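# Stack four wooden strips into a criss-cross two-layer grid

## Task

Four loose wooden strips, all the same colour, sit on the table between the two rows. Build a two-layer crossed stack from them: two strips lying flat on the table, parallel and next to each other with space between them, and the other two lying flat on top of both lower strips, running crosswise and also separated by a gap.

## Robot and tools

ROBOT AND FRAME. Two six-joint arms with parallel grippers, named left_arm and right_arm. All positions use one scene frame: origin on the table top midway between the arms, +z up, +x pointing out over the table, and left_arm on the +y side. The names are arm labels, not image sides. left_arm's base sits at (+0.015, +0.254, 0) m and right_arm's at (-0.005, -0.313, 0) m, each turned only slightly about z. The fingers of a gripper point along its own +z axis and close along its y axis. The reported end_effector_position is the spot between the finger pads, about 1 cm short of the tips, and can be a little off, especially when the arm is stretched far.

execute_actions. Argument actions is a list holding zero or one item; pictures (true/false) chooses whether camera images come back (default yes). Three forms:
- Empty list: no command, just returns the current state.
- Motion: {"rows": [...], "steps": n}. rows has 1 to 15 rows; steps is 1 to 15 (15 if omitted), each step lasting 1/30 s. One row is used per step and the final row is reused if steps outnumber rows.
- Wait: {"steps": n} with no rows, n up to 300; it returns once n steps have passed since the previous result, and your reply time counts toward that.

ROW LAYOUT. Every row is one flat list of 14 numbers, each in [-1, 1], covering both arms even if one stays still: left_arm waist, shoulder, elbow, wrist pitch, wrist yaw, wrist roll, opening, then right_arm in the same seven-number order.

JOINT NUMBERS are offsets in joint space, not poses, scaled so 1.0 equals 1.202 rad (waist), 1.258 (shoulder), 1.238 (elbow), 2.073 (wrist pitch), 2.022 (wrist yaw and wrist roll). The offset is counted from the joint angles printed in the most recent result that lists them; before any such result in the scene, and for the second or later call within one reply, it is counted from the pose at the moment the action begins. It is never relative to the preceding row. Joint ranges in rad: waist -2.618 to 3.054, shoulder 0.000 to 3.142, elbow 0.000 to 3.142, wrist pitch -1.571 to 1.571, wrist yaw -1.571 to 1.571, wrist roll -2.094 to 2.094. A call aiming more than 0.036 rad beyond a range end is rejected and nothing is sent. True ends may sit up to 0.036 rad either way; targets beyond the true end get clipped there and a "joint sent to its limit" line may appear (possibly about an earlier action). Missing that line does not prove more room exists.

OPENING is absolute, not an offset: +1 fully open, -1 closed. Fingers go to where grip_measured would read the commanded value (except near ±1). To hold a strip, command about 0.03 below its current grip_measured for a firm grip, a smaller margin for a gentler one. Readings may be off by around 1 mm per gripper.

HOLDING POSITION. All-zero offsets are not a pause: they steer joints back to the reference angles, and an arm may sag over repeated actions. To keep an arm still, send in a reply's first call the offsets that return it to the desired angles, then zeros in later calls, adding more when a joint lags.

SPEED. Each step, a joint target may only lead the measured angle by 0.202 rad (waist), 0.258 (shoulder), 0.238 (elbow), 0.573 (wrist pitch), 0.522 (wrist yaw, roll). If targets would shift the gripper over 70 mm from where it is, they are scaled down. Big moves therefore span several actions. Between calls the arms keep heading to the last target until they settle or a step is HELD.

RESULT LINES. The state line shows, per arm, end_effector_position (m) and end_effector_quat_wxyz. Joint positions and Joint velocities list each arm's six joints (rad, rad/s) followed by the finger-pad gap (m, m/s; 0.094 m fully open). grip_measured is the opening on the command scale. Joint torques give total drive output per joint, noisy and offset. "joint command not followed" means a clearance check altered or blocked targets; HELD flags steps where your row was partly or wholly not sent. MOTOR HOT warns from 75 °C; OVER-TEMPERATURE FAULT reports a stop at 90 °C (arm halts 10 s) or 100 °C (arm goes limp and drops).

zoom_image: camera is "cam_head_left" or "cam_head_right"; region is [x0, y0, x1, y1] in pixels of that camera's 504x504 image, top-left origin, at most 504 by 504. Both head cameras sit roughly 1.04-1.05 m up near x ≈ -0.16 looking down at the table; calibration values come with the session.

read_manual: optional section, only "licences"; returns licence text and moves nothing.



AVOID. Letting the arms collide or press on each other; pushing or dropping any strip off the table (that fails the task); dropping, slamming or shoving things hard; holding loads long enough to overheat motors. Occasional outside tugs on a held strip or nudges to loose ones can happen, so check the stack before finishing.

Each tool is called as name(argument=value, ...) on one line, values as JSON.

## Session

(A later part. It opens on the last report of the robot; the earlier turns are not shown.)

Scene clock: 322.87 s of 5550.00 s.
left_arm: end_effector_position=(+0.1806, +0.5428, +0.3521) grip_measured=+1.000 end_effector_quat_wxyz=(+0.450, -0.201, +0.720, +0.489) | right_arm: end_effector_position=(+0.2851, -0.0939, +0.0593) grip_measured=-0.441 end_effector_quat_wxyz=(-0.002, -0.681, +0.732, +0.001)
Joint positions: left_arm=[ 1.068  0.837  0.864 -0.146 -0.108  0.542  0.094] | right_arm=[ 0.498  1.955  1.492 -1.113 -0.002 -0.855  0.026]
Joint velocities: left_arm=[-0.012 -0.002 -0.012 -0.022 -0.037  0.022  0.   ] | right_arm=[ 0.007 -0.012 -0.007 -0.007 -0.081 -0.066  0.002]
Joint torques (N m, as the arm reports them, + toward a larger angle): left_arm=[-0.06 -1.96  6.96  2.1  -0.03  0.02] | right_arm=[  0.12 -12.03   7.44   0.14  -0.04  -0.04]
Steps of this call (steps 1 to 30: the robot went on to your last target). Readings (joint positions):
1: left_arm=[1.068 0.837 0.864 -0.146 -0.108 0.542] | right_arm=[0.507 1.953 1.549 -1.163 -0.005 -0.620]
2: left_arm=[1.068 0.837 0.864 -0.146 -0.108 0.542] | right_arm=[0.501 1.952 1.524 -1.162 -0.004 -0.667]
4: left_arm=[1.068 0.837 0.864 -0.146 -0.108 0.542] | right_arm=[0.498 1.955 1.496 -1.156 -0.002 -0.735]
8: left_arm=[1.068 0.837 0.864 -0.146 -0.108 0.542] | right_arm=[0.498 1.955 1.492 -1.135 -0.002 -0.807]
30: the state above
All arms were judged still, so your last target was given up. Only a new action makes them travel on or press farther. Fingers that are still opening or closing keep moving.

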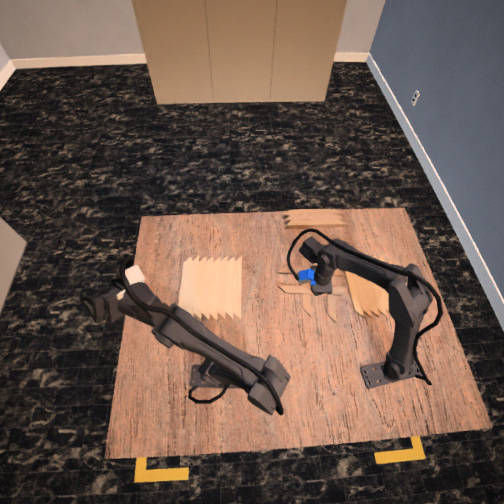

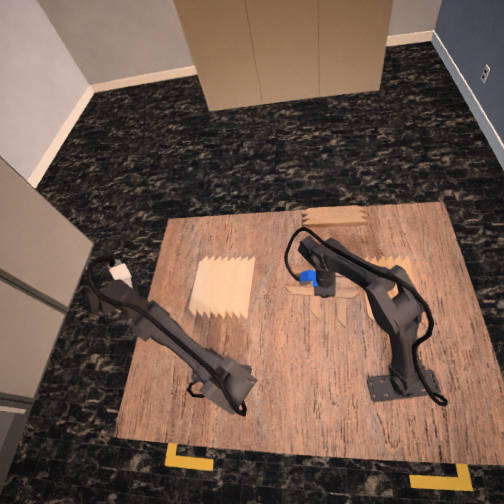

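execute_actions(actions=[{"rows":[[0,0,0,0,0,0,1,0,0.01,-0.022,0.02,0,0,-0.48],[0,0,0,0,0,0,1,0,0.01,-0.022,0.02,0,0,-0.48],[0,0,0,0,0,0,1,0,0.01,-0.022,0.02,0,0,-0.48],[0,0,0,0,0,0,1,0,0.02,-0.044,0.04,0,0,-0.48],[0,0,0,0,0,0,1,0,0.02,-0.044,0.04,0,0,-0.48],[0,0,0,0,0,0,1,0,0.02,-0.044,0.04,0,0,-0.48],[0,0,0,0,0,0,1,0,0.027,-0.058,0.052,0,0,-0.48],[0,0,0,0,0,0,1,0,0.027,-0.058,0.052,0,0,-0.48],[0,0,0,0,0,0,1,0,0.027,-0.058,0.052,0,0,-0.48],[0,0,0,0,0,0,1,0,0.033,-0.072,0.06,0,0,-0.48]],"steps":15}], pictures=false)

execute_actions(actions=[{"steps":8}], pictures=false)

Scene clock: 331.17 s of 5550.00 s.
left_arm: end_effector_position=(+0.1806, +0.5428, +0.3521) grip_measured=+1.000 end_effector_quat_wxyz=(+0.450, -0.201, +0.720, +0.489) | right_arm: end_effector_position=(+0.2830, -0.0954, +0.0295) grip_measured=-0.441 end_effector_quat_wxyz=(-0.007, -0.681, +0.732, +0.002)
Joint positions: left_arm=[ 1.068  0.837  0.864 -0.146 -0.108  0.542  0.094] | right_arm=[ 0.498  1.985  1.412 -1.012 -0.002 -0.856  0.026]
Joint velocities: left_arm=[ 0.002  0.002 -0.002  0.051  0.051  0.007  0.   ] | right_arm=[ 0.007  0.017 -0.032  0.007 -0.007 -0.037  0.   ]
Joint torques (N m, as the arm reports them, + toward a larger angle): left_arm=[-0.04 -1.97  6.96  2.1  -0.04  0.03] | right_arm=[  0.01 -10.67   6.54   0.16  -0.01   0.  ]
Steps of this call (steps 1 to 90: nothing new was sent; then 4.80 s passed at rest; steps 91 to 105: all 15 steps of this action). Readings (joint positions):
91: left_arm=[1.068 0.837 0.864 -0.146 -0.108 0.542] | right_arm=[0.498 1.955 1.489 -1.108 -0.002 -0.856]
92: left_arm=[1.068 0.837 0.864 -0.146 -0.108 0.542] | right_arm=[0.498 1.955 1.486 -1.102 -0.002 -0.856]
94: left_arm=[1.068 0.837 0.864 -0.146 -0.108 0.542] | right_arm=[0.498 1.955 1.475 -1.086 -0.002 -0.856]
98: left_arm=[1.068 0.837 0.864 -0.146 -0.108 0.542] | right_arm=[0.498 1.963 1.444 -1.049 -0.002 -0.856]
105: the state above

Scene clock: 331.43 s of 5550.00 s.
left_arm: end_effector_position=(+0.1806, +0.5428, +0.3521) grip_measured=+1.000 end_effector_quat_wxyz=(+0.450, -0.201, +0.720, +0.489) | right_arm: end_effector_position=(+0.2846, -0.0944, +0.0295) grip_measured=-0.441 end_effector_quat_wxyz=(-0.003, -0.681, +0.732, +0.001)
Joint positions: left_arm=[ 1.068  0.837  0.864 -0.146 -0.108  0.542  0.094] | right_arm=[ 0.498  1.985  1.412 -1.004 -0.001 -0.856  0.026]
Joint velocities: left_arm=[ 0.012  0.012 -0.012 -0.051  0.081  0.051  0.   ] | right_arm=[-0.007  0.002  0.012  0.022 -0.095 -0.037 -0.   ]
Joint torques (N m, as the arm reports them, + toward a larger angle): left_arm=[-0.05 -1.96  6.96  2.1  -0.04  0.03] | right_arm=[  0.05 -10.47   6.43   0.2    0.02   0.03]
Steps of this call (steps 1 to 8: the robot went on to your last target). Readings (joint positions):
1: left_arm=[1.068 0.837 0.864 -0.146 -0.108 0.542] | right_arm=[0.498 1.985 1.412 -1.011 -0.002 -0.856]
2: left_arm=[1.068 0.837 0.864 -0.146 -0.108 0.542] | right_arm=[0.498 1.985 1.412 -1.009 -0.002 -0.856]
4: left_arm=[1.068 0.837 0.864 -0.146 -0.108 0.542] | right_arm=[0.498 1.985 1.412 -1.006 -0.002 -0.856]
8: the state above

execute_actions(actions=[{"rows":[[0,0,0,0,0,0,1,0,0,0,0,0,0,-0.46],[0,0,0,0,0,0,1,0,0,0,0,0,0,-0.43],[0,0,0,0,0,0,1,0,0,0,0,0,0,-0.38],[0,0,0,0,0,0,1,0,0,0,0,0,0,-0.25],[0,0,0,0,0,0,1,0,0,0,0,0,0,-0.1],[0,0,0,0,0,0,1,0,0,0,0,0,0,0.1],[0,0,0,0,0,0,1,0,0,0,0,0,0,0.1],[0,0,0,0,0,0,1,0,0,0,0,0,0,0.1],[0,0,0,0,0,0,1,0,-0.02,0.04,-0.035,0,0,0.1],[0,0,0,0,0,0,1,0,-0.02,0.04,-0.035,0,0,0.1],[0,0,0,0,0,0,1,0,-0.04,0.09,-0.075,0,0,0.1],[0,0,0,0,0,0,1,0,-0.04,0.09,-0.075,0,0,0.1],[0,0,0,0,0,0,1,0,-0.07,0.15,-0.13,0,0,0.1]],"steps":15}], pictures=false)

execute_actions(actions=[{"rows":[[0,0,0,0,0,0,1,0,-0.1,0.05,-0.05,0,0,0.1],[0,0,0,0,0,0,1,0,-0.15,0.05,-0.05,0,0,0.1],[0,0,0,0,0,0,1,0,-0.2,0.05,-0.05,0,0,0.1],[0,0,0,0,0,0,1,0,-0.25,0.0,-0.05,0,0,0.1],[0,0,0,0,0,0,1,-0.2,-0.3,-0.1,-0.05,0,0,0.1],[0,0,0,0,0,0,1,-0.4,-0.4,-0.2,-0.05,0,0,0.1],[0,0,0,0,0,0,1,-0.6,-0.5,-0.3,-0.05,0,0,0.1],[0,0,0,0,0,0,1,-0.8,-0.7,-0.4,-0.05,0,0,0.1]],"steps":15}], pictures=false)

execute_actions(actions=[{"steps":20}])

zoom_image(camera="cam_head_left", region=[250, 230, 380, 360])

zoom_image(camera="cam_head_right", region=[260, 230, 390, 360])

Scene clock: 348.40 s of 5550.00 s.
left_arm: end_effector_position=(+0.1806, +0.5428, +0.3521) grip_measured=+1.000 end_effector_quat_wxyz=(+0.450, -0.201, +0.720, +0.489) | right_arm: end_effector_position=(+0.2891, -0.0912, +0.0739) grip_measured=+0.097 end_effector_quat_wxyz=(+0.003, -0.681, +0.732, -0.000)
Joint positions: left_arm=[ 1.068  0.837  0.864 -0.146 -0.108  0.542  0.094] | right_arm=[ 0.498  1.953  1.548 -1.161 -0.    -0.856  0.052]
Joint velocities: left_arm=[-0.002  0.012 -0.002  0.007 -0.051 -0.037  0.   ] | right_arm=[-0.002 -0.52   0.652 -0.462 -0.007 -0.022  0.001]
Joint torques (N m, as the arm reports them, + toward a larger angle): left_arm=[-0.05 -1.97  6.97  2.1  -0.04  0.03] | right_arm=[ -0.03 -13.46   8.29  -0.19   0.     0.  ]
Steps of this call (steps 1 to 15: the robot went on to your last target; steps 16 to 90: nothing new was sent; then 13.47 s passed at rest; steps 91 to 105: all 15 steps of this action). Readings (joint positions):
91: left_arm=[1.068 0.837 0.864 -0.146 -0.108 0.542] | right_arm=[0.498 1.985 1.412 -1.004 -0.001 -0.856]
92: left_arm=[1.068 0.837 0.864 -0.146 -0.108 0.542] | right_arm=[0.498 1.985 1.412 -1.004 -0.001 -0.856]
94: left_arm=[1.068 0.837 0.864 -0.146 -0.108 0.542] | right_arm=[0.498 1.985 1.412 -1.004 -0.001 -0.856]
98: left_arm=[1.068 0.837 0.864 -0.146 -0.108 0.542] | right_arm=[0.498 1.985 1.412 -1.004 -0.001 -0.856]
105: the state above

Scene clock: 348.90 s of 5550.00 s.
left_arm: end_effector_position=(+0.1806, +0.5428, +0.3521) grip_measured=+1.000 end_effector_quat_wxyz=(+0.450, -0.201, +0.720, +0.489) | right_arm: end_effector_position=(+0.2157, -0.3099, +0.1731) grip_measured=+0.097 end_effector_quat_wxyz=(+0.140, -0.415, +0.896, -0.066)
Joint positions: left_arm=[ 1.068  0.837  0.864 -0.146 -0.108  0.542  0.094] | right_arm=[-0.131  1.095  1.08  -1.245  0.005 -0.856  0.052]
Joint velocities: left_arm=[ 0.002 -0.017 -0.007 -0.037 -0.066  0.037  0.   ] | right_arm=[-2.254 -0.735 -0.344 -0.462  0.095 -0.022 -0.001]
Joint torques (N m, as the arm reports them, + toward a larger angle): left_arm=[-0.04 -1.96  6.96  2.1  -0.04  0.03] | right_arm=[ 1.32 -0.83  7.53  1.   -0.12 -0.01]
Steps of this call (steps 1 to 15: all 15 steps of this action). Readings (joint positions):
1: left_arm=[1.068 0.837 0.864 -0.146 -0.108 0.542] | right_arm=[0.498 1.928 1.565 -1.173 -0.000 -0.856]
2: left_arm=[1.068 0.837 0.864 -0.146 -0.108 0.542] | right_arm=[0.498 1.894 1.573 -1.180 -0.000 -0.856]
4: left_arm=[1.068 0.837 0.864 -0.146 -0.108 0.542] | right_arm=[0.498 1.797 1.571 -1.190 -0.000 -0.856]
8: left_arm=[1.068 0.837 0.864 -0.146 -0.108 0.542] | right_arm=[0.352 1.525 1.417 -1.180 -0.013 -0.856]
15: the state above

Scene clock: 349.57 s of 5550.00 s.
left_arm: end_effector_position=(+0.1806, +0.5428, +0.3521) grip_measured=+1.000 end_effector_quat_wxyz=(+0.450, -0.201, +0.720, +0.489) | right_arm: end_effector_position=(+0.1992, -0.3803, +0.1720) grip_measured=+0.097 end_effector_quat_wxyz=(+0.125, -0.264, +0.952, -0.089)
Joint positions: left_arm=[ 1.068  0.837  0.864 -0.146 -0.108  0.542  0.094] | right_arm=[-0.458  1.075  1.067 -1.255  0.011 -0.856  0.052]
Joint velocities: left_arm=[ 0.012  0.002  0.007 -0.037 -0.022 -0.022  0.   ] | right_arm=[ 0.002  0.002 -0.007 -0.022 -0.022  0.037 -0.   ]
Joint torques (N m, as the arm reports them, + toward a larger angle): left_arm=[-0.04 -1.95  6.95  2.1  -0.04  0.03] | right_arm=[-0.48 -2.8   6.67  0.51 -0.1   0.03]
Steps of this call (steps 1 to 20: the robot went on to your last target). Readings (joint positions):
1: left_arm=[1.068 0.837 0.864 -0.146 -0.108 0.542] | right_arm=[-0.210 1.079 1.073 -1.256 0.006 -0.856]
2: left_arm=[1.068 0.837 0.864 -0.146 -0.108 0.542] | right_arm=[-0.287 1.075 1.072 -1.259 0.006 -0.856]
4: left_arm=[1.068 0.837 0.864 -0.146 -0.108 0.542] | right_arm=[-0.413 1.075 1.070 -1.255 0.013 -0.856]
8: left_arm=[1.068 0.837 0.864 -0.146 -0.108 0.542] | right_arm=[-0.458 1.075 1.067 -1.255 0.016 -0.856]
20: the state above

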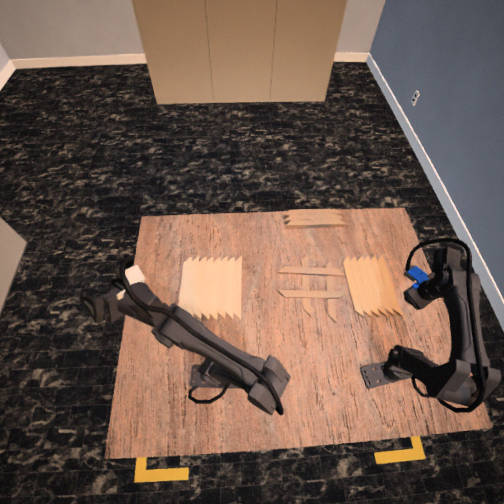

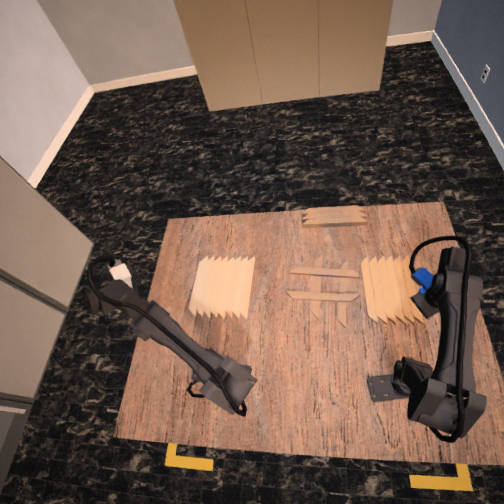

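Region (250, 230, 380, 360) of cam_head_left's 504x504 image, scaled by 3.877, with more detail than that image has.

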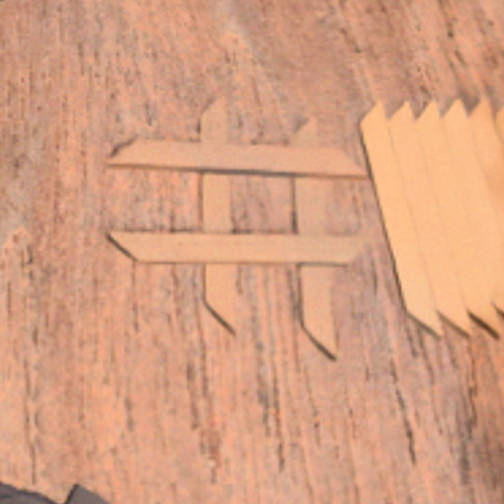

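Region (260, 230, 390, 360) of cam_head_right's 504x504 image, scaled by 3.877, with more detail than that image has.

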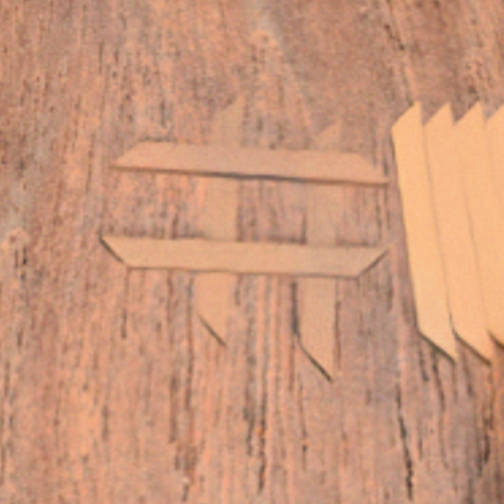

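finished_scene(scene=2)

The scene is finished: the task was done.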